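## Task

Take the foam block off the low shelf and set it fully inside the middle tote; the front tote is the one closest to the open edge of the bench. Do not shift or rotate any tote or the cartons beneath the bench. The robot must not tip over or finish leaning. The block has to stay in the tote on its own, without the robot holding it.

## Robot and tools

ROBOT. A simulated Hello Robot Stretch 4 with one arm. It has an omni-wheel base, a lift on a vertical mast, an arm that telescopes forward, a three-joint wrist (yaw, pitch, roll) and a two-finger gripper. It stands about 1.6 m tall, and the base rim lies within 0.23 m of the base origin. Now and then a loose object may be nudged by something outside the robot's control.

FRAMES. Base frame: origin on the floor beneath the base centre, x ahead, y to the left, z up. hand_pose is reported in this frame: a fixed point between the open fingertips, whose axes line up with the base frame when all wrist joints are 0. The printed value may be a little off. The odometry frame is the base frame at the moment the scene began. base_odometry comes from wheel rotation only, so slipping is counted as movement. Heading is positive to the left, from -3.142 to 3.142.

execute_actions. Argument "actions" is a list holding one action, or empty (then it only returns state and images). Optional "cameras": a list of head_camera, head_left_camera, head_right_camera, wrist_camera or "all"; omitted or null gives all, [] gives none, and an unknown name rejects the call. An action contains "base", "joints" or both, optionally with "pace" and "contact_limits"; alternatively it is {"end_of_arm": "enable_torque"} alone. All motions in one action begin together and may finish at different times.
- base: one command only, each a relative offset from where the base last reported itself. translate_m: straight drive in metres, forward positive, -2 to 2. strafe_m: sideways in metres, left positive, -2 to 2. rotate_rad: turn in place in radians, counter-clockwise (left) positive, -3.2 to 3.2.
- joints: absolute targets, keyed by name. lift_m 0 to 1.2 m; arm_m 0 to 0.55 m extension; wrist_yaw_rad -1.134 to 4.276 (0 points ahead, positive turns left, 3.14 folded back, beyond 3.4 the arm may block it); wrist_pitch_rad -1.117 to 4.259 (0 level, 1.57 pointing down); wrist_roll_rad -1.117 to 4.259 (0 keeps fingers level, positive rolls clockwise seen from behind); gripper_m -0.038 to 0.141, the fingertip gap in metres (below 0 they squeeze together). Tolerances for done: lift and arm ±0.004, yaw and roll ±0.02, pitch ±0.05, gripper ±0.004. Out-of-range joint targets get clipped and flagged; any other bad value or unknown key rejects the call with no motion.
- pace: "slow", "default", "fast", "max". Base speeds 0.1/0.3/0.4/0.6 m/s and turn rates 1/2/3/4 rad/s respectively; with lift_m over 0.2 these are reduced, down to 0.3 m/s and 1 rad/s at 1.2.
- contact_limits: only {"arm_m": value}, 0 (gentlest) to 0.75 (firmest), default 0.5; the arm halts when it pushes harder.
To unfold the wrist at the start, send lift_m 0.4 with wrist_yaw_rad 0 together. A joint or the base left out of an action may keep pushing toward an earlier target without this showing in the status.

wait: "seconds" from 0 to 10; commands nothing and returns state and images. zoom_image: "camera" plus "region" [x0, y0, x1, y1] in pixels of that camera's latest full image, top-left origin, at most 504 by 504. finished_scene: "scene" is the number of the current scene; it ends that scene for good after the last command is held, reports success, and gives the next task. Replying without any tool call ends everything. If a result reports a stop, later movement, wait and finished_scene calls in the same reply are skipped.

CAMERAS. head_camera (420x560) sits atop the mast looking forward and down; turn the base to look elsewhere. head_left_camera and head_right_camera (420x672 fisheyes) sit beside it, look more steeply down and show the base and arm. wrist_camera (616x392) looks along the fingers, with the fingertips near the bottom of the image. Calibration lines give K and a base-to-camera transform; actual values may differ slightly.

RESULTS. base_status and joint_status say how each motion ended: "done" (for the base, the wheels turned the full amount even if slipping), "off_target" (stopped short, may still push), "contact_stop_at_<key>" (met something; that part goes slack and a slack lift can sink), "limit_stop_at_<name>", "time_out", "torque_fault" (a wrist or gripper motor gave up and is limp until enable_torque). "limit_stop_at_tilt" means a lean above 6 degrees; lift, arm and wheels go slack and ignore commands. "limit_stop_at_own_body" is a self-collision block, likely with the gripper tilted up (pitch below -0.2) and rolled (roll below -0.4 or above 4). on_its_own lists things not commanded in this call; "held at" is the held target, not the position. lidar_m: 12 distances in metres, 30-degree sectors starting straight ahead and going counter-clockwise (4th left, 7th behind, 10th right); "-" is nothing seen or closer than 0.25 m; it sees from about 0.15 m up, so table tops register, but it misses clear objects and thin legs. wrist_depth_mm: 7x7 grid of median depths, 100 to 2000 mm, from the top left. turned_by_wheels vs turned_by_imu differing by over about 0.1 rad suggests a collision or slip. base_tilt in degrees, forward and right positive, with a fixed bias up to about 1.5. motor_effort is percent of maximum, positive toward higher joint values, peak in brackets; wheel_0..2 positive means turning right.

GRIPPING. Command a gap smaller than the object to grasp; squeezing tighter pulls it toward the wrist. Neither gripper_m nor "done" proves a grip; a firm hold shows as a change in gripper effort when the command is 0 or above. Fingertips pressed on a surface can stick; lift up.

AVOID. Dropping, slamming or shoving objects hard. Driving or turning with over 1 kg held and arm_m above 0.2, especially fast. Sustained pushing or pulling with a raised gripper or high contact limit, which can tip the robot. Bumping totes or cartons, and letting anything fall.

Each tool is called after "Call:" by a JSON object that holds its "fn" and its "kwargs", one argument or row to a line.

## Session

Call:
{"fn": "execute_actions", "kwargs": {
  "actions": []
}}

Scene clock: 0.00 s.
base_odometry: x=+0.000 y=+0.000 heading=+0.000 (m, m, rad; odometry frame)
turned_by_wheels: +0.000 (rad since the last result)
turned_by_imu: +0.000 (rad since the last result)
base_tilt: forward=+0.3 right=-0.6 (deg)
lidar_m: 1.35 1.61 2.39 2.42 0.98 0.81 0.82 0.99 1.87 1.67 1.95 1.34
base_status: not commanded
joint_positions: lift_m=+0.232 arm_m=-0.002 wrist_yaw_rad=+3.097 wrist_pitch_rad=-0.005 wrist_roll_rad=+0.011 gripper_m=+0.057
joint_status: not commanded
motor_effort: lift_m=+17 arm_m=-1 wrist_yaw_rad=-1 wrist_pitch_rad=-6 wrist_roll_rad=-1 gripper_m=-2 wheel_0=+0 wheel_1=-1 wheel_2=+1 (%)
hand_pose: x=-0.1149 y=+0.1003 z=+0.4120 quat_wxyz=(+0.022, +0.003, +0.006, +1.000) (m; base frame)
wrist_depth_mm: - 143 1708 1008 917 866 820 / - 133 1025 976 931 878 820 / - 121 167 991 931 866 809 / - 135 208 991 931 878 820 / 141 1098 1060 991 931 866 831 / 1430 1182 1078 976 208 866 820 / 1042 1138 1008 1042 960 891 878
pictures: head_camera, head_left_camera, head_right_camera, wrist_camera
Images, in order (width x height): head_camera 420x560, head_left_camera 420x672, head_right_camera 420x672, wrist_camera 616x392.

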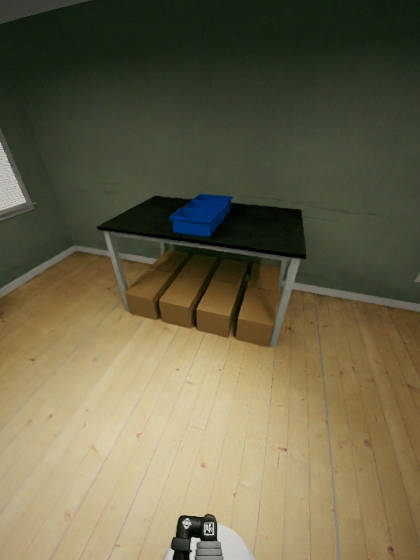

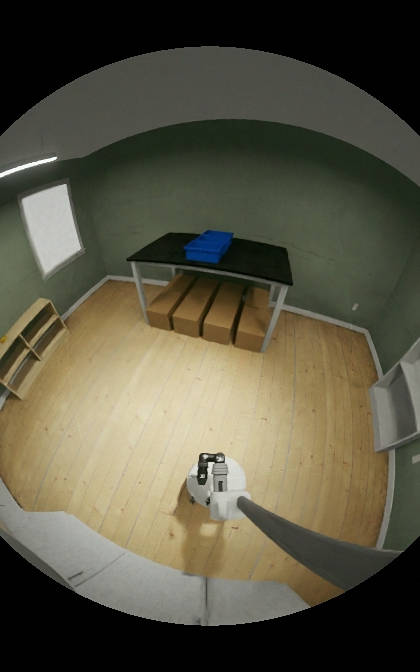

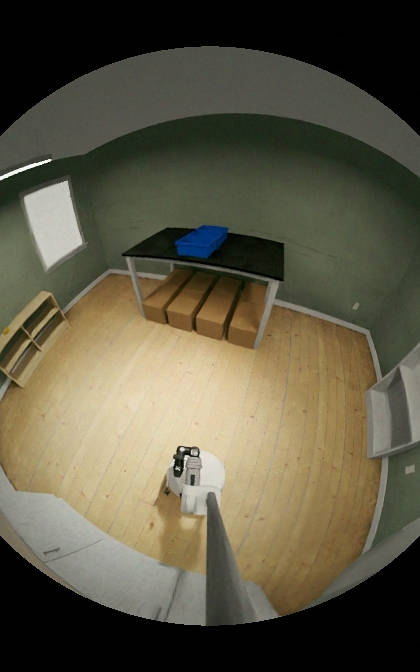

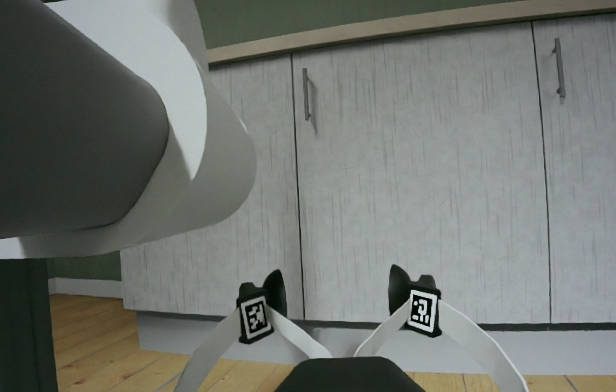

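Call:
{"fn": "execute_actions", "kwargs": {
  "actions": [
    {"base": {"rotate_rad": 1.3}, "joints": {"lift_m": 0.4, "wrist_yaw_rad": 0}}
  ]
}}

Scene clock: 5.10 s.
base_odometry: x=+0.000 y=+0.000 heading=+1.299 (m, m, rad; odometry frame)
turned_by_wheels: +1.299 (rad since the last result)
turned_by_imu: +1.312 (rad since the last result)
base_tilt: forward=+0.3 right=-0.5 (deg)
lidar_m: 2.42 1.16 0.85 0.81 0.89 1.99 1.65 1.72 2.32 1.32 1.40 2.51
base_status: done
joint_positions: lift_m=+0.400 arm_m=-0.002 wrist_yaw_rad=+0.000 wrist_pitch_rad=-0.005 wrist_roll_rad=+0.011 gripper_m=+0.057
joint_status: all done
motor_effort: lift_m=+23(27) arm_m=+0(1) wrist_yaw_rad=-2(7) wrist_pitch_rad=-5(6) wrist_roll_rad=-1(1) gripper_m=-3(3) wheel_0=-3(7) wheel_1=-4(8) wheel_2=-5(11) (%)
hand_pose: x=+0.4579 y=-0.0873 z=+0.5792 quat_wxyz=(+1.000, +0.006, -0.002, +0.000) (m; base frame)
wrist_depth_mm: - - - - - - - / - - - - - - - / - - - - - - - / - - - - - - - / 1983 - - - - - - / 1863 - - 1983 208 1921 1863 / 1576 1537 1336 1397 1366 1229 1308
pictures: head_camera, head_left_camera, head_right_camera, wrist_camera
camera_calibration (this result's frames):
wrist_camera: T_world_to_cam=[[0.0421561, -0.998257, -0.041292, -0.0709085], [0.0271187, 0.0424568, -0.99873, 0.631565], [0.998743, 0.0409828, 0.0288613, -0.245825], [0, 0, 0, 1]] pos_world=[0.231378, -0.0875246, 0.634929]
Images, in order (width x height): head_camera 420x560, head_left_camera 420x672, head_right_camera 420x672, wrist_camera 616x392.

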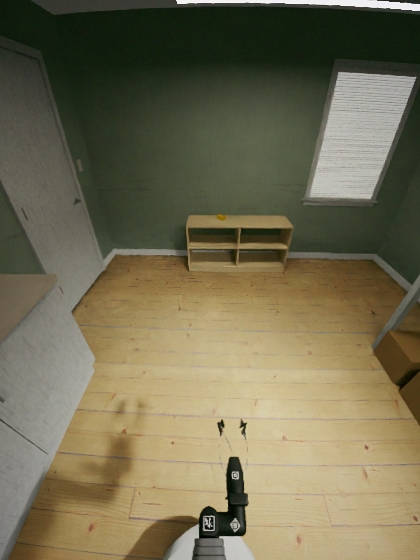

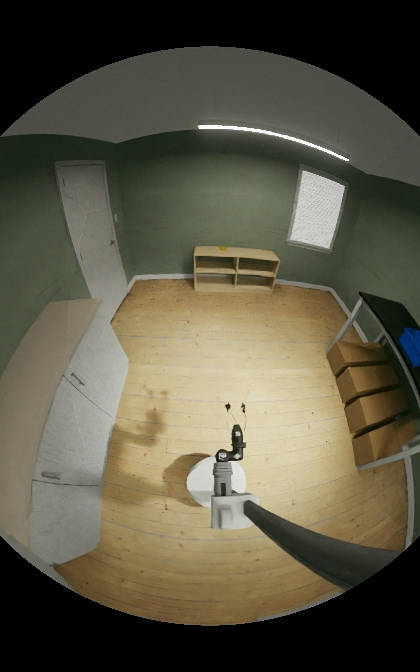

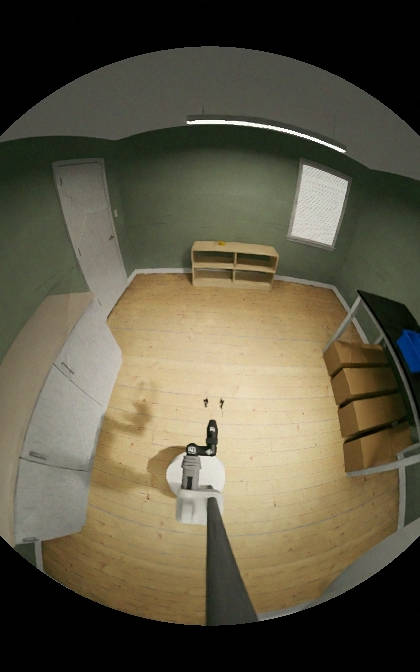

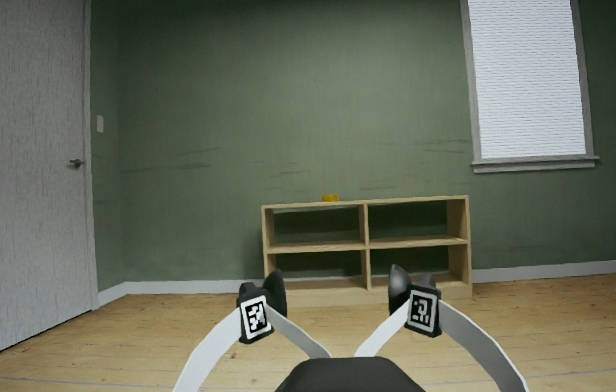

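Call:
{"fn": "execute_actions", "kwargs": {
  "actions": [
    {"base": {"translate_m": 1.7}, "joints": {"lift_m": 0.6, "gripper_m": 0.13}, "pace": "fast"}
  ],
  "cameras": ["head_camera", "wrist_camera"]
}}

Scene clock: 13.87 s.
base_odometry: x=+0.456 y=+1.638 heading=+1.299 (m, m, rad; odometry frame)
turned_by_wheels: +0.000 (rad since the last result)
turned_by_imu: -0.004 (rad since the last result)
base_tilt: forward=+0.4 right=-0.6 (deg)
lidar_m: 0.72 0.74 1.44 1.37 1.06 1.16 3.43 1.95 1.45 1.66 1.01 0.75
base_status: done
joint_positions: lift_m=+0.600 arm_m=-0.002 wrist_yaw_rad=+0.000 wrist_pitch_rad=-0.005 wrist_roll_rad=+0.011 gripper_m=+0.130
joint_status: all done
motor_effort: lift_m=+22(24) arm_m=+0(1) wrist_yaw_rad=-1(2) wrist_pitch_rad=-7(7) wrist_roll_rad=-1(1) gripper_m=+1(3) wheel_0=+0(9) wheel_1=+1(8) wheel_2=+1(17) (%)
hand_pose: x=+0.4579 y=-0.0874 z=+0.7793 quat_wxyz=(+1.000, +0.006, -0.002, +0.000) (m; base frame)
wrist_depth_mm: 960 946 917 917 904 878 878 / 960 946 931 904 904 878 878 / 960 946 931 904 891 878 878 / 960 946 931 917 904 878 891 / 946 946 931 917 891 891 866 / 946 931 202 715 683 193 654 / 960 535 512 496 504 496 512
pictures: head_camera, wrist_camera
camera_calibration (this result's frames):
wrist_camera: T_world_to_cam=[[0.0418028, -0.998272, -0.0412921, -0.0625873], [0.0271336, 0.0424473, -0.99873, 0.831379], [0.998757, 0.0406293, 0.0288612, -0.251601], [0, 0, 0, 1]] pos_world=[0.231347, -0.0875465, 0.835]
Images, in order (width x height): head_camera 420x560, wrist_camera 616x392.

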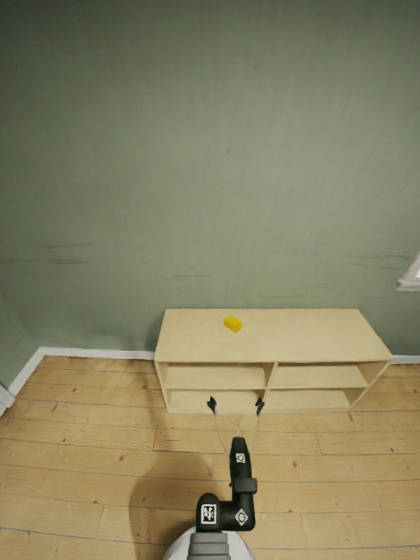

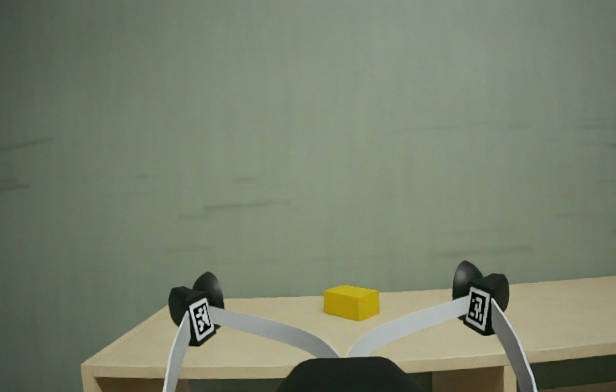

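Call:
{"fn": "zoom_image", "kwargs": {
  "camera": "head_camera",
  "region": [150, 270, 330, 420]
}}

Call:
{"fn": "zoom_image", "kwargs": {
  "camera": "wrist_camera",
  "region": [200, 230, 500, 392]
}}

Region (150, 270, 330, 420) of head_camera's 420x560 image, scaled by 2.800, with more detail than that image has.

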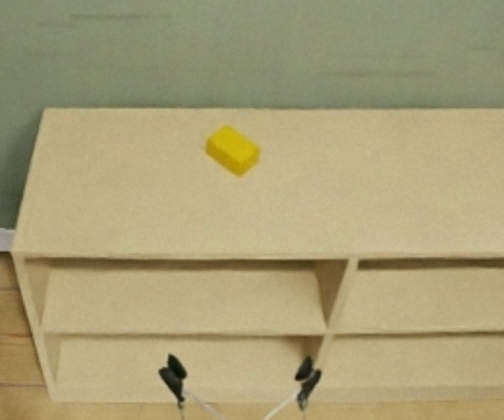

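Region (200, 230, 500, 392) of wrist_camera's 616x392 image, scaled by 1.680; it fills the top 272 rows of this view, and the rest is white.

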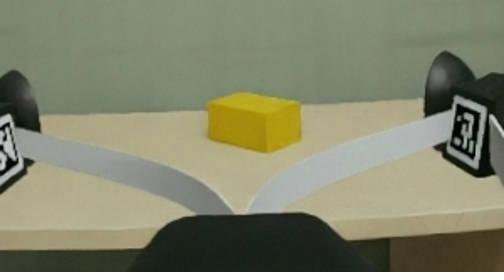

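Call:
{"fn": "execute_actions", "kwargs": {
  "actions": [
    {"base": {"translate_m": 0.35}, "joints": {"lift_m": 0.85, "wrist_pitch_rad": 1.57, "wrist_roll_rad": -0.785, "gripper_m": 0.14}}
  ]
}}

Call:
{"fn": "execute_actions", "kwargs": {
  "actions": [
    {"base": {"strafe_m": -0.05}, "joints": {"arm_m": 0.3}}
  ]
}}

Scene clock: 41.70 s.
base_odometry: x=+0.550 y=+1.975 heading=+1.300 (m, m, rad; odometry frame)
turned_by_wheels: +0.000 (rad since the last result)
turned_by_imu: +0.000 (rad since the last result)
base_tilt: forward=+0.3 right=-0.6 (deg)
lidar_m: 0.35 0.39 1.16 1.36 1.43 1.30 3.88 1.98 1.61 2.30 0.53 0.36
base_status: done
joint_positions: lift_m=+0.850 arm_m=-0.002 wrist_yaw_rad=+0.000 wrist_pitch_rad=+1.570 wrist_roll_rad=-0.785 gripper_m=+0.140
joint_status: all done
motor_effort: lift_m=+23(24) arm_m=-1(1) wrist_yaw_rad=+0(1) wrist_pitch_rad=+2(5) wrist_roll_rad=-2(5) gripper_m=-3(5) wheel_0=+3(7) wheel_1=+4(7) wheel_2=-1(12) (%)
hand_pose: x=+0.1697 y=-0.0874 z=+0.7393 quat_wxyz=(+0.654, -0.270, +0.653, +0.270) (m; base frame)
wrist_depth_mm: 1008 991 991 627 615 343 342 / 1008 1008 976 917 609 343 342 / 1008 976 976 976 878 603 342 / 1008 1008 759 759 960 603 597 / 991 1008 750 750 960 891 597 / 991 1008 214 759 946 194 878 / 1025 1008 750 768 946 946 917
pictures: head_camera, head_left_camera, head_right_camera, wrist_camera
camera_calibration (this result's frames):
wrist_camera: T_world_to_cam=[[0.684275, -0.728085, -0.0407378, -0.138033], [-0.729141, -0.683972, -0.0231354, 0.142855], [-0.011019, 0.0455346, -0.998902, 0.96899], [0, 0, 0, 1]] pos_world=[0.209291, -0.0469138, 0.965608]
Images, in order (width x height): head_camera 420x560, head_left_camera 420x672, head_right_camera 420x672, wrist_camera 616x392.

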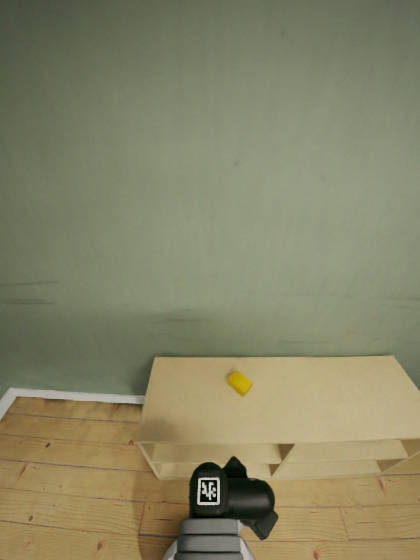

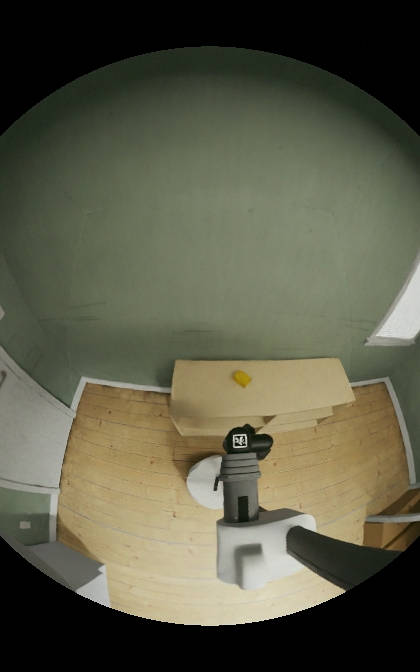

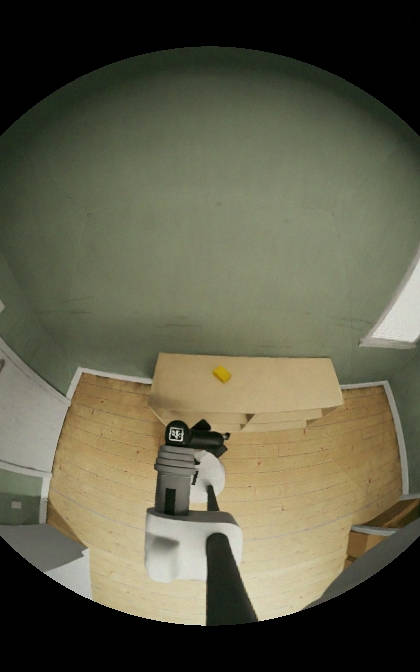

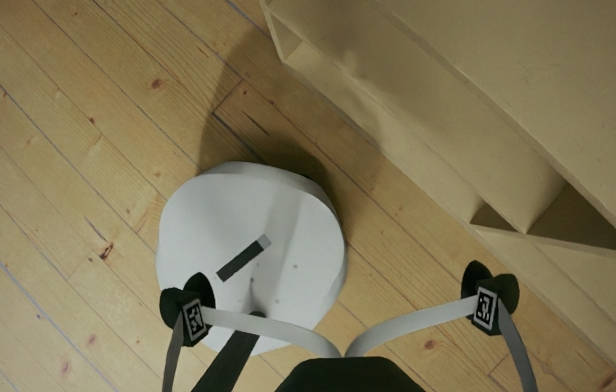

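Scene clock: 43.73 s.
base_odometry: x=+0.598 y=+1.961 heading=+1.300 (m, m, rad; odometry frame)
turned_by_wheels: +0.000 (rad since the last result)
turned_by_imu: +0.000 (rad since the last result)
base_tilt: forward=+0.4 right=-0.6 (deg)
lidar_m: 0.35 0.38 1.14 1.41 1.45 1.34 3.83 1.90 1.53 2.27 0.53 0.39
base_status: done
joint_positions: lift_m=+0.850 arm_m=+0.299 wrist_yaw_rad=+0.000 wrist_pitch_rad=+1.570 wrist_roll_rad=-0.785 gripper_m=+0.140
joint_status: all done
motor_effort: lift_m=+23(23) arm_m=+4(5) wrist_yaw_rad=-1(0) wrist_pitch_rad=+0(2) wrist_roll_rad=-1(2) gripper_m=-1(1) wheel_0=+1(10) wheel_1=-1(10) wheel_2=+0(1) (%)
hand_pose: x=+0.4705 y=-0.0874 z=+0.7393 quat_wxyz=(+0.654, -0.271, +0.653, +0.270) (m; base frame)
wrist_depth_mm: 368 364 359 353 347 343 359 / 368 364 357 353 347 342 340 / 1025 362 357 351 343 342 338 / 1025 991 357 353 349 340 340 / 1008 1008 359 353 347 342 338 / 1025 768 214 351 345 194 336 / 1008 768 759 349 345 343 338
pictures: head_camera, head_left_camera, head_right_camera, wrist_camera
camera_calibration (this result's frames):
wrist_camera: T_world_to_cam=[[0.684642, -0.727731, -0.0408902, -0.343866], [-0.728792, -0.68435, -0.0229728, 0.361835], [-0.0112651, 0.0455286, -0.9989, 0.972418], [0, 0, 0, 1]] pos_world=[0.510082, -0.0468932, 0.965599]
Images, in order (width x height): head_camera 420x560, head_left_camera 420x672, head_right_camera 420x672, wrist_camera 616x392.

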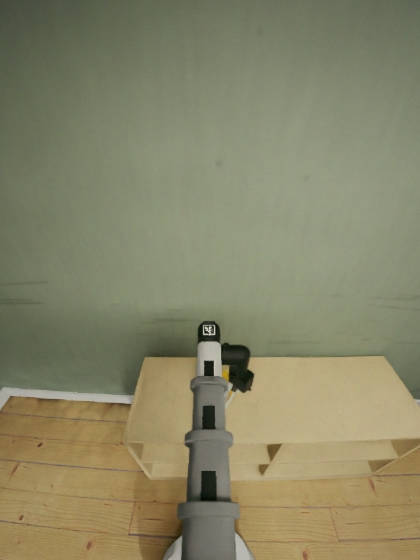

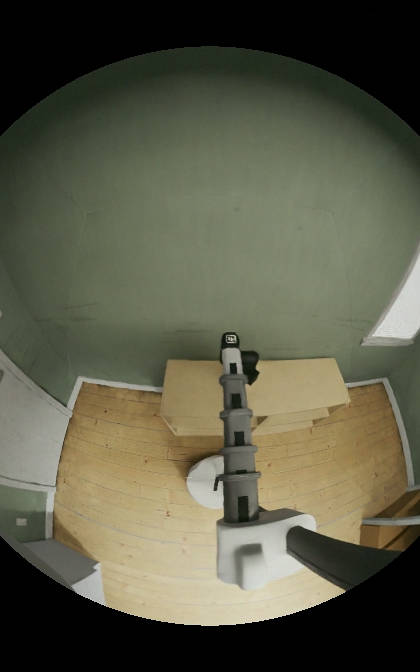

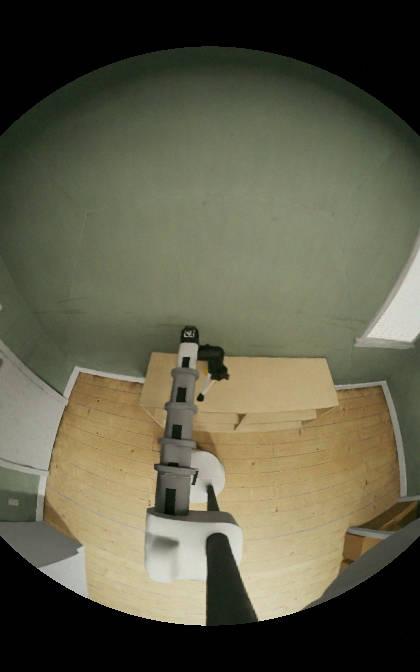

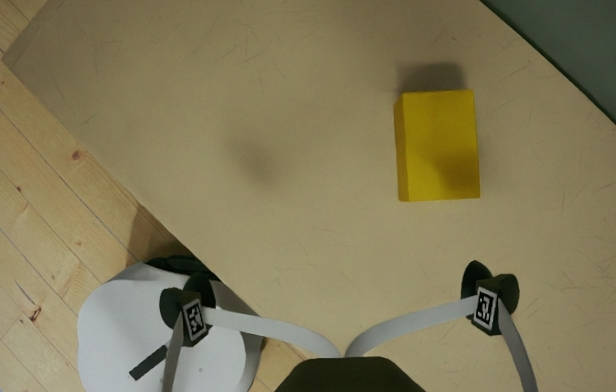

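Call:
{"fn": "execute_actions", "kwargs": {
  "actions": [
    {"joints": {"arm_m": 0.44}}
  ],
  "cameras": ["wrist_camera"]
}}

Call:
{"fn": "execute_actions", "kwargs": {
  "actions": [
    {"joints": {"lift_m": 0.765}}
  ],
  "cameras": ["wrist_camera", "head_right_camera"]
}}

Scene clock: 52.37 s.
base_odometry: x=+0.598 y=+1.961 heading=+1.300 (m, m, rad; odometry frame)
turned_by_wheels: +0.000 (rad since the last result)
turned_by_imu: +0.001 (rad since the last result)
base_tilt: forward=+0.3 right=-0.5 (deg)
lidar_m: 0.34 0.38 1.15 1.40 1.46 1.32 3.88 1.86 1.55 2.27 0.53 0.38
base_status: not commanded
joint_positions: lift_m=+0.850 arm_m=+0.439 wrist_yaw_rad=+0.000 wrist_pitch_rad=+1.570 wrist_roll_rad=-0.785 gripper_m=+0.140
joint_status: all done
motor_effort: lift_m=+23(23) arm_m=+4(4) wrist_yaw_rad=-2(2) wrist_pitch_rad=+0(1) wrist_roll_rad=-1(1) gripper_m=+1(1) wheel_0=+1(1) wheel_1=-1(2) wheel_2=+0(0) (%)
hand_pose: x=+0.6105 y=-0.0874 z=+0.7393 quat_wxyz=(+0.654, -0.271, +0.653, +0.270) (m; base frame)
wrist_depth_mm: 368 364 357 373 312 223 - / 368 364 357 351 379 270 216 / 368 362 355 351 349 345 262 / 366 362 357 353 347 345 329 / 368 364 357 306 345 340 377 / 991 362 214 307 345 195 338 / 788 359 355 349 345 340 336
pictures: wrist_camera
camera_calibration (this result's frames):
wrist_camera: T_world_to_cam=[[0.684613, -0.727754, -0.040971, -0.439624], [-0.728818, -0.684325, -0.0228867, 0.463803], [-0.0113816, 0.0455289, -0.998898, 0.974065], [0, 0, 0, 1]] pos_world=[0.650087, -0.0468945, 0.965594]
Images, in order (width x height): wrist_camera 616x392.

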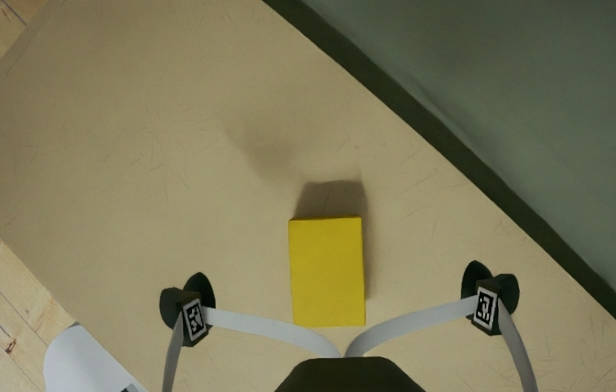

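Scene clock: 53.70 s.
base_odometry: x=+0.598 y=+1.961 heading=+1.300 (m, m, rad; odometry frame)
turned_by_wheels: +0.000 (rad since the last result)
turned_by_imu: +0.000 (rad since the last result)
base_tilt: forward=+0.4 right=-0.6 (deg)
lidar_m: 0.34 0.35 1.16 1.41 1.43 1.35 3.87 1.91 1.54 2.25 0.54 0.38
base_status: not commanded
joint_positions: lift_m=+0.765 arm_m=+0.439 wrist_yaw_rad=+0.000 wrist_pitch_rad=+1.570 wrist_roll_rad=-0.785 gripper_m=+0.140
joint_status: all done
motor_effort: lift_m=+13(24) arm_m=+4(4) wrist_yaw_rad=-2(1) wrist_pitch_rad=+1(0) wrist_roll_rad=-2(1) gripper_m=+0(0) wheel_0=+1(1) wheel_1=-2(2) wheel_2=+0(0) (%)
hand_pose: x=+0.6105 y=-0.0874 z=+0.6551 quat_wxyz=(+0.654, -0.271, +0.653, +0.270) (m; base frame)
wrist_depth_mm: 279 276 271 268 303 224 - / 279 276 272 268 265 270 215 / 279 274 272 267 264 279 262 / 279 274 272 267 264 259 315 / 279 274 271 222 262 258 257 / 279 276 214 221 220 194 257 / 278 276 271 221 263 259 257
pictures: head_right_camera, wrist_camera
camera_calibration (this result's frames):
wrist_camera: T_world_to_cam=[[0.684613, -0.727754, -0.0409709, -0.443074], [-0.728818, -0.684325, -0.0228868, 0.461878], [-0.0113815, 0.0455289, -0.998898, 0.889989], [0, 0, 0, 1]] pos_world=[0.650089, -0.0468945, 0.881426]
Images, in order (width x height): head_right_camera 420x672, wrist_camera 616x392.

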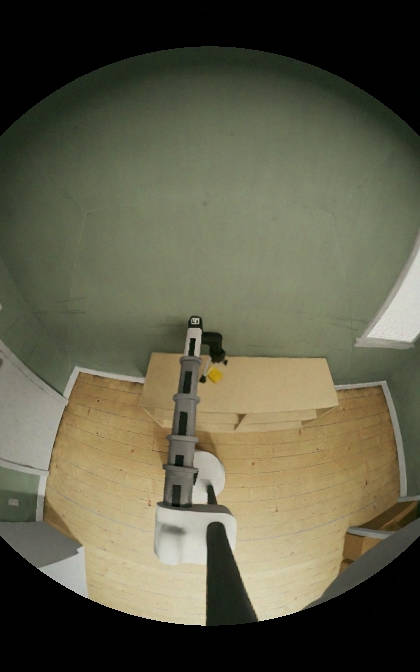

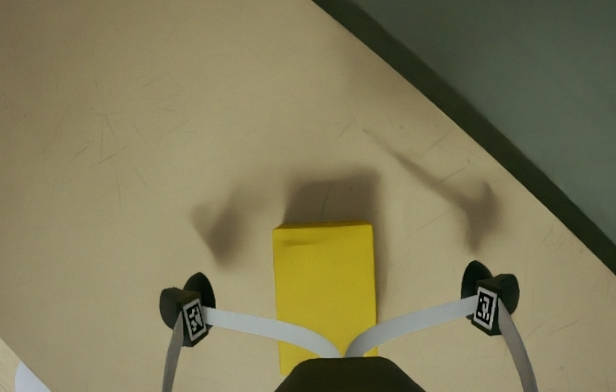

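Call:
{"fn": "execute_actions", "kwargs": {
  "actions": [
    {"joints": {"lift_m": 0.747}}
  ],
  "cameras": []
}}

Call:
{"fn": "execute_actions", "kwargs": {
  "actions": [
    {"joints": {"gripper_m": 0.03}}
  ],
  "cameras": ["wrist_camera"]
}}

Scene clock: 65.33 s.
base_odometry: x=+0.598 y=+1.961 heading=+1.300 (m, m, rad; odometry frame)
turned_by_wheels: +0.000 (rad since the last result)
turned_by_imu: +0.001 (rad since the last result)
base_tilt: forward=+0.4 right=-0.6 (deg)
lidar_m: 0.36 0.38 1.14 1.42 1.42 1.35 3.87 1.88 1.53 2.27 0.53 0.40
base_status: not commanded
joint_positions: lift_m=+0.747 arm_m=+0.439 wrist_yaw_rad=+0.000 wrist_pitch_rad=+1.570 wrist_roll_rad=-0.785 gripper_m=+0.140
joint_status: all done
motor_effort: lift_m=+13(12) arm_m=+4(4) wrist_yaw_rad=-2(1) wrist_pitch_rad=+1(1) wrist_roll_rad=-1(1) gripper_m=+1(1) wheel_0=+1(0) wheel_1=-1(1) wheel_2=+0(0) (%)
hand_pose: x=+0.6105 y=-0.0874 z=+0.6371 quat_wxyz=(+0.654, -0.271, +0.653, +0.270) (m; base frame)
wrist_depth_mm: 260 258 253 251 287 224 - / 260 257 254 250 246 268 215 / 260 257 253 251 247 243 260 / 259 257 253 249 246 243 262 / 259 256 252 204 245 242 239 / 260 256 214 204 202 193 239 / 260 256 252 203 244 242 239
pictures: none
No camera images: the call's "cameras" was empty. Leave "cameras" out to get every camera's image.

Scene clock: 67.43 s.
base_odometry: x=+0.598 y=+1.961 heading=+1.300 (m, m, rad; odometry frame)
turned_by_wheels: +0.000 (rad since the last result)
turned_by_imu: +0.000 (rad since the last result)
base_tilt: forward=+0.4 right=-0.6 (deg)
lidar_m: 0.36 0.38 1.16 1.42 1.43 1.34 3.92 1.87 1.54 2.27 0.54 0.39
base_status: not commanded
joint_positions: lift_m=+0.747 arm_m=+0.439 wrist_yaw_rad=+0.000 wrist_pitch_rad=+1.570 wrist_roll_rad=-0.785 gripper_m=+0.030
joint_status: all done
motor_effort: lift_m=+13(13) arm_m=+4(4) wrist_yaw_rad=-2(1) wrist_pitch_rad=-1(1) wrist_roll_rad=-1(2) gripper_m=-16(9) wheel_0=+0(1) wheel_1=-2(1) wheel_2=+0(0) (%)
hand_pose: x=+0.6105 y=-0.0874 z=+0.6371 quat_wxyz=(+0.654, -0.271, +0.653, +0.270) (m; base frame)
wrist_depth_mm: 262 257 253 250 287 223 - / 260 257 253 250 247 270 214 / 262 256 253 249 246 244 262 / 260 256 253 249 246 242 263 / 259 256 252 194 245 242 239 / 259 256 252 193 193 241 238 / 259 255 250 193 218 241 238
pictures: wrist_camera
camera_calibration (this result's frames):
wrist_camera: T_world_to_cam=[[0.684613, -0.727754, -0.040971, -0.443813], [-0.728818, -0.684325, -0.0228867, 0.461468], [-0.0113816, 0.0455289, -0.998898, 0.872016], [0, 0, 0, 1]] pos_world=[0.650091, -0.0468945, 0.863434]
Images, in order (width x height): wrist_camera 616x392.

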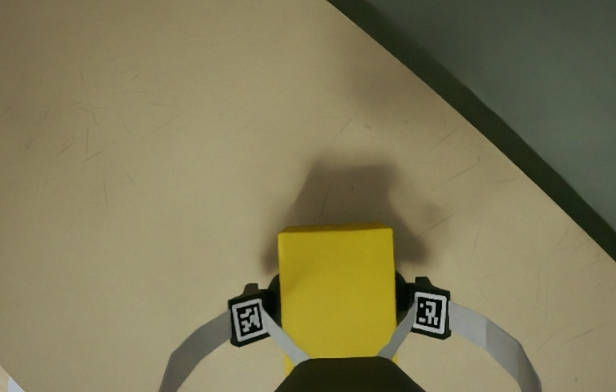

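Call:
{"fn": "execute_actions", "kwargs": {
  "actions": [
    {"joints": {"lift_m": 0.85}}
  ],
  "cameras": []
}}

Call:
{"fn": "execute_actions", "kwargs": {
  "actions": [
    {"base": {"rotate_rad": -1.585}, "joints": {"arm_m": 0.05, "wrist_roll_rad": 0}}
  ],
  "cameras": ["wrist_camera"]
}}

Call:
{"fn": "execute_actions", "kwargs": {
  "actions": [
    {"base": {"strafe_m": -1.42}, "pace": "fast"}
  ],
  "cameras": ["head_camera", "wrist_camera"]
}}

Scene clock: 84.47 s.
base_odometry: x=+0.598 y=+1.961 heading=+1.300 (m, m, rad; odometry frame)
turned_by_wheels: +0.000 (rad since the last result)
turned_by_imu: +0.001 (rad since the last result)
base_tilt: forward=+0.3 right=-0.5 (deg)
lidar_m: 0.35 0.38 1.17 1.41 1.42 1.33 3.87 1.93 1.57 2.26 0.54 0.38
base_status: not commanded
joint_positions: lift_m=+0.850 arm_m=+0.439 wrist_yaw_rad=+0.000 wrist_pitch_rad=+1.570 wrist_roll_rad=-0.785 gripper_m=+0.030
joint_status: all done
motor_effort: lift_m=+24(21) arm_m=+4(4) wrist_yaw_rad=-1(1) wrist_pitch_rad=+1(0) wrist_roll_rad=-1(1) gripper_m=-14(16) wheel_0=+0(0) wheel_1=-2(2) wheel_2=+0(0) (%)
hand_pose: x=+0.6105 y=-0.0874 z=+0.7393 quat_wxyz=(+0.654, -0.271, +0.653, +0.270) (m; base frame)
wrist_depth_mm: 370 362 359 373 312 223 - / 370 364 355 351 379 270 216 / 366 362 357 351 347 345 262 / 368 362 357 351 347 343 329 / 368 362 355 194 345 343 379 / 1008 362 355 194 192 340 338 / 788 359 353 193 267 342 338
pictures: none
No camera images: the call's "cameras" was empty. Leave "cameras" out to get every camera's image.

Scene clock: 86.73 s.
base_odometry: x=+0.598 y=+1.961 heading=-0.285 (m, m, rad; odometry frame)
turned_by_wheels: -1.584 (rad since the last result)
turned_by_imu: -1.598 (rad since the last result)
base_tilt: forward=+0.3 right=-0.5 (deg)
lidar_m: 2.25 0.54 0.39 0.35 0.37 1.10 1.43 1.46 1.33 3.71 1.92 1.55
base_status: done
joint_positions: lift_m=+0.850 arm_m=+0.051 wrist_yaw_rad=+0.000 wrist_pitch_rad=+1.570 wrist_roll_rad=+0.000 gripper_m=+0.030
joint_status: all done
motor_effort: lift_m=+23(24) arm_m=-4(6) wrist_yaw_rad=+0(3) wrist_pitch_rad=+0(2) wrist_roll_rad=-1(5) gripper_m=-11(15) wheel_0=+1(6) wheel_1=+4(9) wheel_2=+4(12) (%)
hand_pose: x=+0.2218 y=-0.0874 z=+0.7393 quat_wxyz=(+0.707, +0.000, +0.707, +0.000) (m; base frame)
wrist_depth_mm: 647 931 991 976 960 931 931 / 647 917 976 960 946 946 931 / 647 917 976 976 960 946 946 / 654 917 976 976 946 946 931 / 647 917 991 195 946 946 931 / 647 917 750 193 192 946 931 / 647 917 750 193 569 946 931
pictures: wrist_camera
camera_calibration (this result's frames):
wrist_camera: T_world_to_cam=[[-0.0300073, -0.998684, -0.0415951, -0.0382615], [-0.999258, 0.0309778, -0.0228866, 0.303041], [0.024145, 0.0408775, -0.998872, 0.96134], [0, 0, 0, 1]] pos_world=[0.278456, -0.0868958, 0.9656]
Images, in order (width x height): wrist_camera 616x392.

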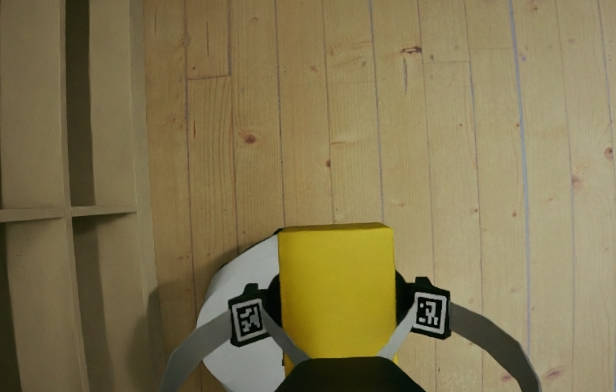

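Scene clock: 91.60 s.
base_odometry: x=+0.199 y=+0.599 heading=-0.285 (m, m, rad; odometry frame)
turned_by_wheels: +0.000 (rad since the last result)
turned_by_imu: -0.006 (rad since the last result)
base_tilt: forward=+0.3 right=-0.6 (deg)
lidar_m: 1.32 1.40 1.92 1.77 2.10 0.88 0.83 0.87 1.16 2.27 2.36 1.40
base_status: done
joint_positions: lift_m=+0.850 arm_m=+0.051 wrist_yaw_rad=+0.000 wrist_pitch_rad=+1.570 wrist_roll_rad=+0.000 gripper_m=+0.030
joint_status: not commanded
motor_effort: lift_m=+23(23) arm_m=-4(4) wrist_yaw_rad=-1(0) wrist_pitch_rad=+0(1) wrist_roll_rad=+0(1) gripper_m=-12(14) wheel_0=+1(13) wheel_1=-1(12) wheel_2=+0(2) (%)
hand_pose: x=+0.2218 y=-0.0874 z=+0.7394 quat_wxyz=(+0.707, +0.000, +0.707, +0.000) (m; base frame)
wrist_depth_mm: 1008 991 976 976 960 946 931 / 1008 991 976 960 946 960 946 / 1008 991 976 976 960 946 931 / 1008 991 991 976 960 946 931 / 1008 976 976 194 946 931 931 / 991 991 759 194 192 931 931 / 991 991 759 193 569 946 931
pictures: head_camera, wrist_camera
camera_calibration (this result's frames):
wrist_camera: T_world_to_cam=[[-0.0298537, -0.998688, -0.041598, -0.0382905], [-0.99926, 0.0308281, -0.0229832, 0.30311], [0.0242354, 0.0408811, -0.99887, 0.96139], [0, 0, 0, 1]] pos_world=[0.278443, -0.0868873, 0.965678]
Images, in order (width x height): head_camera 420x560, wrist_camera 616x392.

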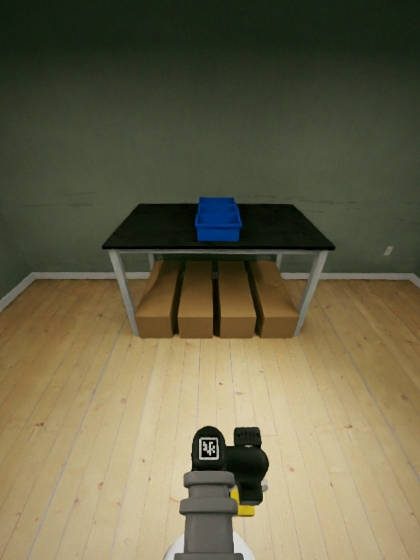

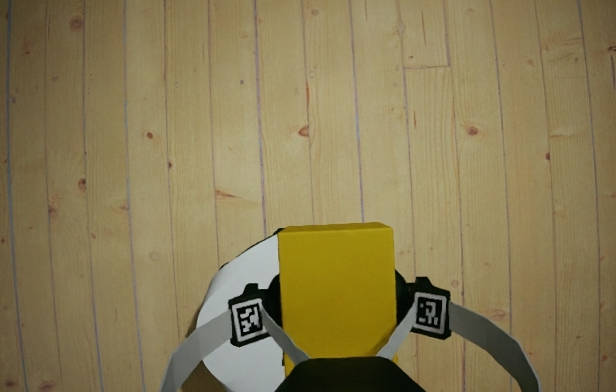

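Call:
{"fn": "execute_actions", "kwargs": {
  "actions": [
    {"base": {"translate_m": 0.85}, "joints": {"lift_m": 1.2, "arm_m": 0.0}, "pace": "fast"}
  ]
}}

Scene clock: 97.53 s.
base_odometry: x=+1.015 y=+0.360 heading=-0.284 (m, m, rad; odometry frame)
turned_by_wheels: +0.000 (rad since the last result)
turned_by_imu: -0.001 (rad since the last result)
base_tilt: forward=+0.4 right=-0.6 (deg)
lidar_m: 0.47 0.50 0.72 1.82 1.88 2.42 1.68 1.75 2.64 2.23 0.70 0.51
base_status: done
joint_positions: lift_m=+1.200 arm_m=+0.001 wrist_yaw_rad=+0.000 wrist_pitch_rad=+1.570 wrist_roll_rad=+0.000 gripper_m=+0.030
joint_status: all done
motor_effort: lift_m=+23(26) arm_m=-4(5) wrist_yaw_rad=-1(2) wrist_pitch_rad=-1(1) wrist_roll_rad=+0(0) gripper_m=-14(15) wheel_0=+0(8) wheel_1=+3(8) wheel_2=+0(14) (%)
hand_pose: x=+0.1718 y=-0.0874 z=+1.0894 quat_wxyz=(+0.707, +0.000, +0.707, +0.000) (m; base frame)
wrist_depth_mm: 1397 1098 1060 1060 1042 1025 1255 / 1366 1060 1060 1060 1042 1025 1281 / 1366 1366 1336 1308 1281 1281 1281 / 1366 1336 1336 1336 1281 1281 1281 / 1366 1366 1366 194 1281 1255 1255 / 1366 1366 1308 193 192 1281 1281 / 1366 1366 1366 193 741 1281 1255
pictures: head_camera, head_left_camera, head_right_camera, wrist_camera
camera_calibration (this result's frames):
wrist_camera: T_world_to_cam=[[-0.0298506, -0.998688, -0.041598, -0.0252264], [-0.999261, 0.030825, -0.0229839, 0.261167], [0.024236, 0.0408812, -0.99887, 1.31218], [0, 0, 0, 1]] pos_world=[0.228419, -0.0868871, 1.31565]
Images, in order (width x height): head_camera 420x560, head_left_camera 420x672, head_right_camera 420x672, wrist_camera 616x392.

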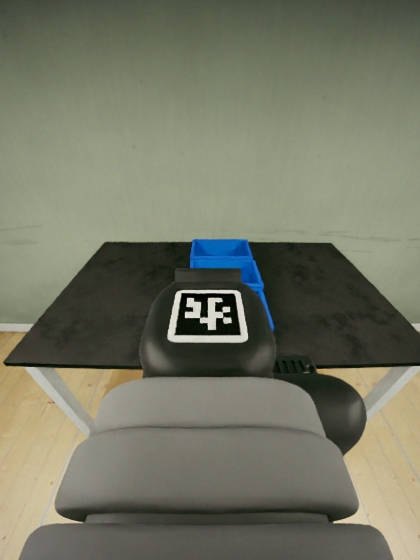

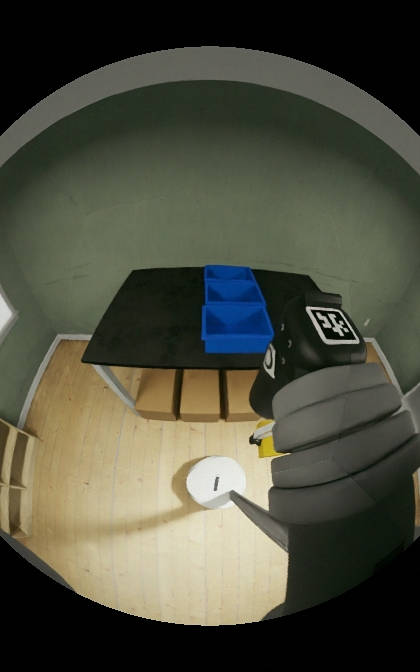

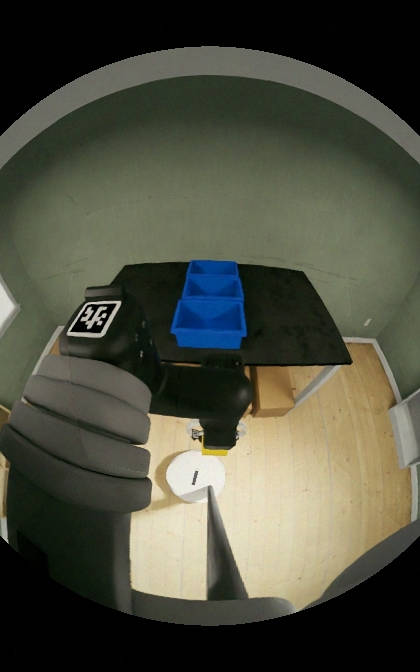

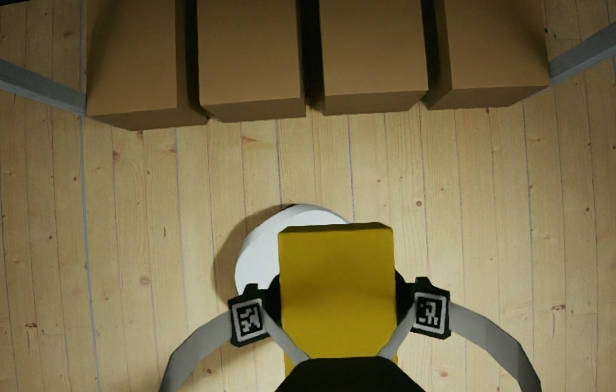

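Call:
{"fn": "execute_actions", "kwargs": {
  "actions": [
    {"base": {"translate_m": 0.19}, "joints": {"wrist_pitch_rad": 0.9}}
  ],
  "cameras": ["head_right_camera", "wrist_camera"]
}}

Call:
{"fn": "execute_actions", "kwargs": {
  "actions": [
    {"joints": {"arm_m": 0.5}}
  ],
  "cameras": ["head_right_camera", "head_left_camera", "wrist_camera"]
}}

Scene clock: 115.97 s.
base_odometry: x=+1.197 y=+0.307 heading=-0.284 (m, m, rad; odometry frame)
turned_by_wheels: +0.000 (rad since the last result)
turned_by_imu: +0.001 (rad since the last result)
base_tilt: forward=+0.4 right=-0.5 (deg)
lidar_m: 0.28 0.31 0.44 1.83 1.90 2.64 1.89 1.94 2.36 2.23 0.45 0.29
base_status: done
joint_positions: lift_m=+1.200 arm_m=+0.001 wrist_yaw_rad=+0.000 wrist_pitch_rad=+0.902 wrist_roll_rad=+0.000 gripper_m=+0.030
joint_status: all done
motor_effort: lift_m=+23(23) arm_m=-4(4) wrist_yaw_rad=-1(0) wrist_pitch_rad=-6(9) wrist_roll_rad=+0(0) gripper_m=-15(13) wheel_0=+2(5) wheel_1=+2(7) wheel_2=-3(13) (%)
hand_pose: x=+0.3504 y=-0.0874 z=+1.1515 quat_wxyz=(+0.900, +0.000, +0.436, +0.000) (m; base frame)
wrist_depth_mm: 960 960 788 750 809 842 820 / 831 809 621 609 621 723 715 / 707 691 591 647 473 627 615 / 609 597 484 484 473 554 544 / 539 521 508 194 359 492 488 / 480 459 336 193 193 439 439 / 439 436 418 193 298 399 404
pictures: head_right_camera, wrist_camera
camera_calibration (this result's frames):
wrist_camera: T_world_to_cam=[[0.00230886, -0.998689, -0.0511455, -0.0175886], [-0.770256, 0.0308411, -0.636989, 1.06787], [0.637731, 0.0408658, -0.769175, 0.890455], [0, 0, 0, 1]] pos_world=[0.254701, -0.086889, 1.36424]
Images, in order (width x height): head_right_camera 420x672, wrist_camera 616x392.

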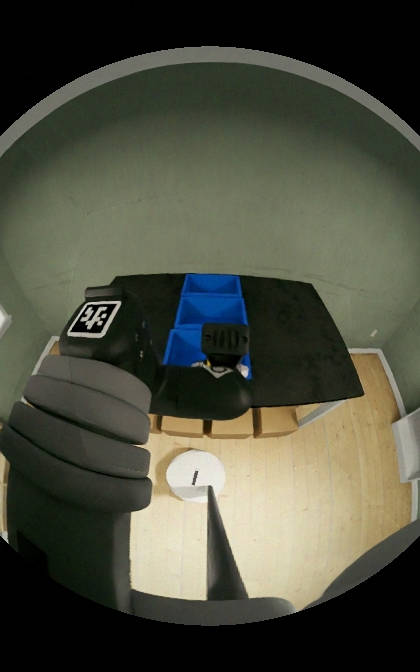

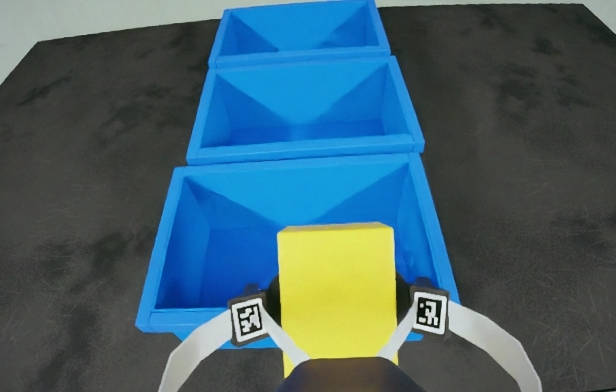

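Scene clock: 118.50 s.
base_odometry: x=+1.197 y=+0.307 heading=-0.284 (m, m, rad; odometry frame)
turned_by_wheels: +0.000 (rad since the last result)
turned_by_imu: +0.001 (rad since the last result)
base_tilt: forward=+0.4 right=-0.5 (deg)
lidar_m: 0.28 0.30 0.43 1.82 1.90 2.65 1.85 1.97 2.34 2.24 0.45 0.30
base_status: not commanded
joint_positions: lift_m=+1.200 arm_m=+0.499 wrist_yaw_rad=+0.000 wrist_pitch_rad=+0.901 wrist_roll_rad=+0.000 gripper_m=+0.030
joint_status: all done
motor_effort: lift_m=+23(23) arm_m=+4(4) wrist_yaw_rad=-1(2) wrist_pitch_rad=-4(6) wrist_roll_rad=-1(0) gripper_m=-12(13) wheel_0=+2(3) wheel_1=+2(2) wheel_2=-3(3) (%)
hand_pose: x=+0.8492 y=-0.0874 z=+1.1516 quat_wxyz=(+0.900, +0.000, +0.436, +0.000) (m; base frame)
wrist_depth_mm: 492 496 504 508 508 504 508 / 559 559 574 569 574 569 569 / 647 647 634 634 621 621 615 / 609 603 585 569 418 549 539 / 539 521 455 195 368 488 484 / 477 455 407 193 192 433 436 / 439 366 413 193 243 298 404
pictures: head_left_camera, head_right_camera, wrist_camera
camera_calibration (this result's frames):
wrist_camera: T_world_to_cam=[[0.00251789, -0.998688, -0.0511441, -0.018882], [-0.769872, 0.0307041, -0.637459, 1.45236], [0.638193, 0.0409794, -0.768785, 0.571596], [0, 0, 0, 1]] pos_world=[0.753386, -0.0868742, 1.36429]
Images, in order (width x height): head_left_camera 420x672, head_right_camera 420x672, wrist_camera 616x392.

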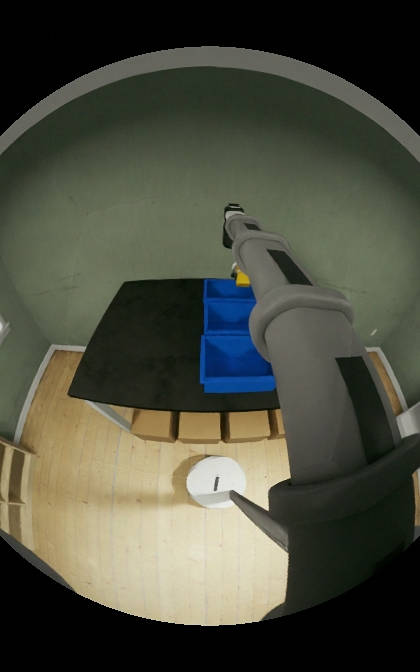

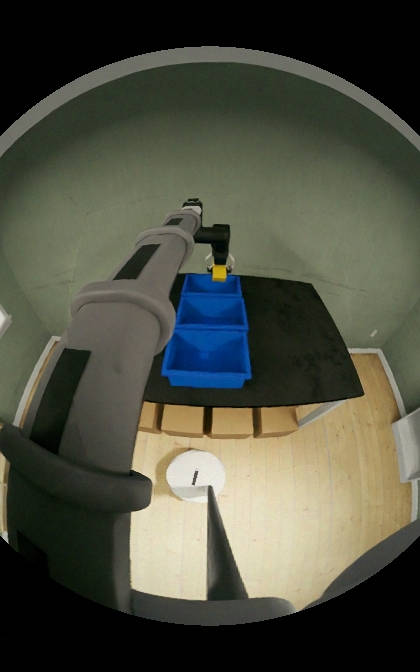

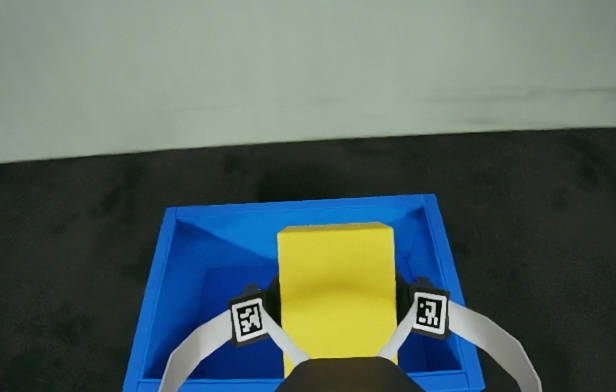

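Call:
{"fn": "execute_actions", "kwargs": {
  "actions": [
    {"joints": {"arm_m": 0.535, "wrist_pitch_rad": 1.57}}
  ],
  "cameras": ["head_right_camera", "wrist_camera"]
}}

Scene clock: 131.93 s.
base_odometry: x=+1.197 y=+0.307 heading=-0.284 (m, m, rad; odometry frame)
turned_by_wheels: +0.000 (rad since the last result)
turned_by_imu: +0.001 (rad since the last result)
base_tilt: forward=+0.4 right=-0.5 (deg)
lidar_m: 0.29 0.32 0.45 1.82 1.87 2.61 1.88 1.94 2.35 2.22 0.42 0.31
base_status: not commanded
joint_positions: lift_m=+1.200 arm_m=+0.534 wrist_yaw_rad=+0.000 wrist_pitch_rad=+1.569 wrist_roll_rad=+0.000 gripper_m=+0.030
joint_status: all done
motor_effort: lift_m=+23(23) arm_m=+4(5) wrist_yaw_rad=-1(1) wrist_pitch_rad=+2(3) wrist_roll_rad=+0(0) gripper_m=-13(16) wheel_0=+2(2) wheel_1=+2(2) wheel_2=-3(3) (%)
hand_pose: x=+0.7056 y=-0.0874 z=+1.0894 quat_wxyz=(+0.708, +0.000, +0.707, +0.000) (m; base frame)
wrist_depth_mm: 413 336 402 397 389 384 384 / 415 334 402 394 389 314 384 / 413 310 399 279 274 387 384 / 413 315 397 392 389 314 384 / 413 332 397 194 387 324 384 / 413 325 375 194 192 272 384 / 413 327 336 193 249 277 384
pictures: head_right_camera, wrist_camera
camera_calibration (this result's frames):
wrist_camera: T_world_to_cam=[[-0.0297884, -0.99869, -0.0416151, -0.00931756], [-0.999248, 0.0307866, -0.0235551, 0.795183], [0.0248054, 0.0408821, -0.998856, 1.29882], [0, 0, 0, 1]] pos_world=[0.76209, -0.0868849, 1.31568]
Images, in order (width x height): head_right_camera 420x672, wrist_camera 616x392.

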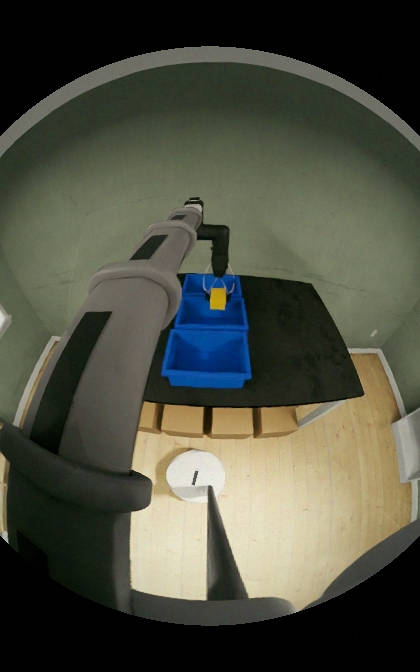

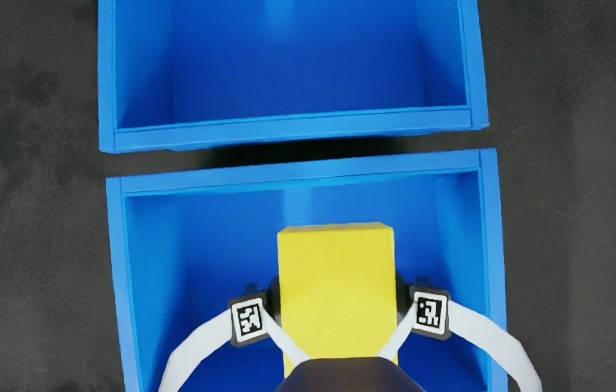

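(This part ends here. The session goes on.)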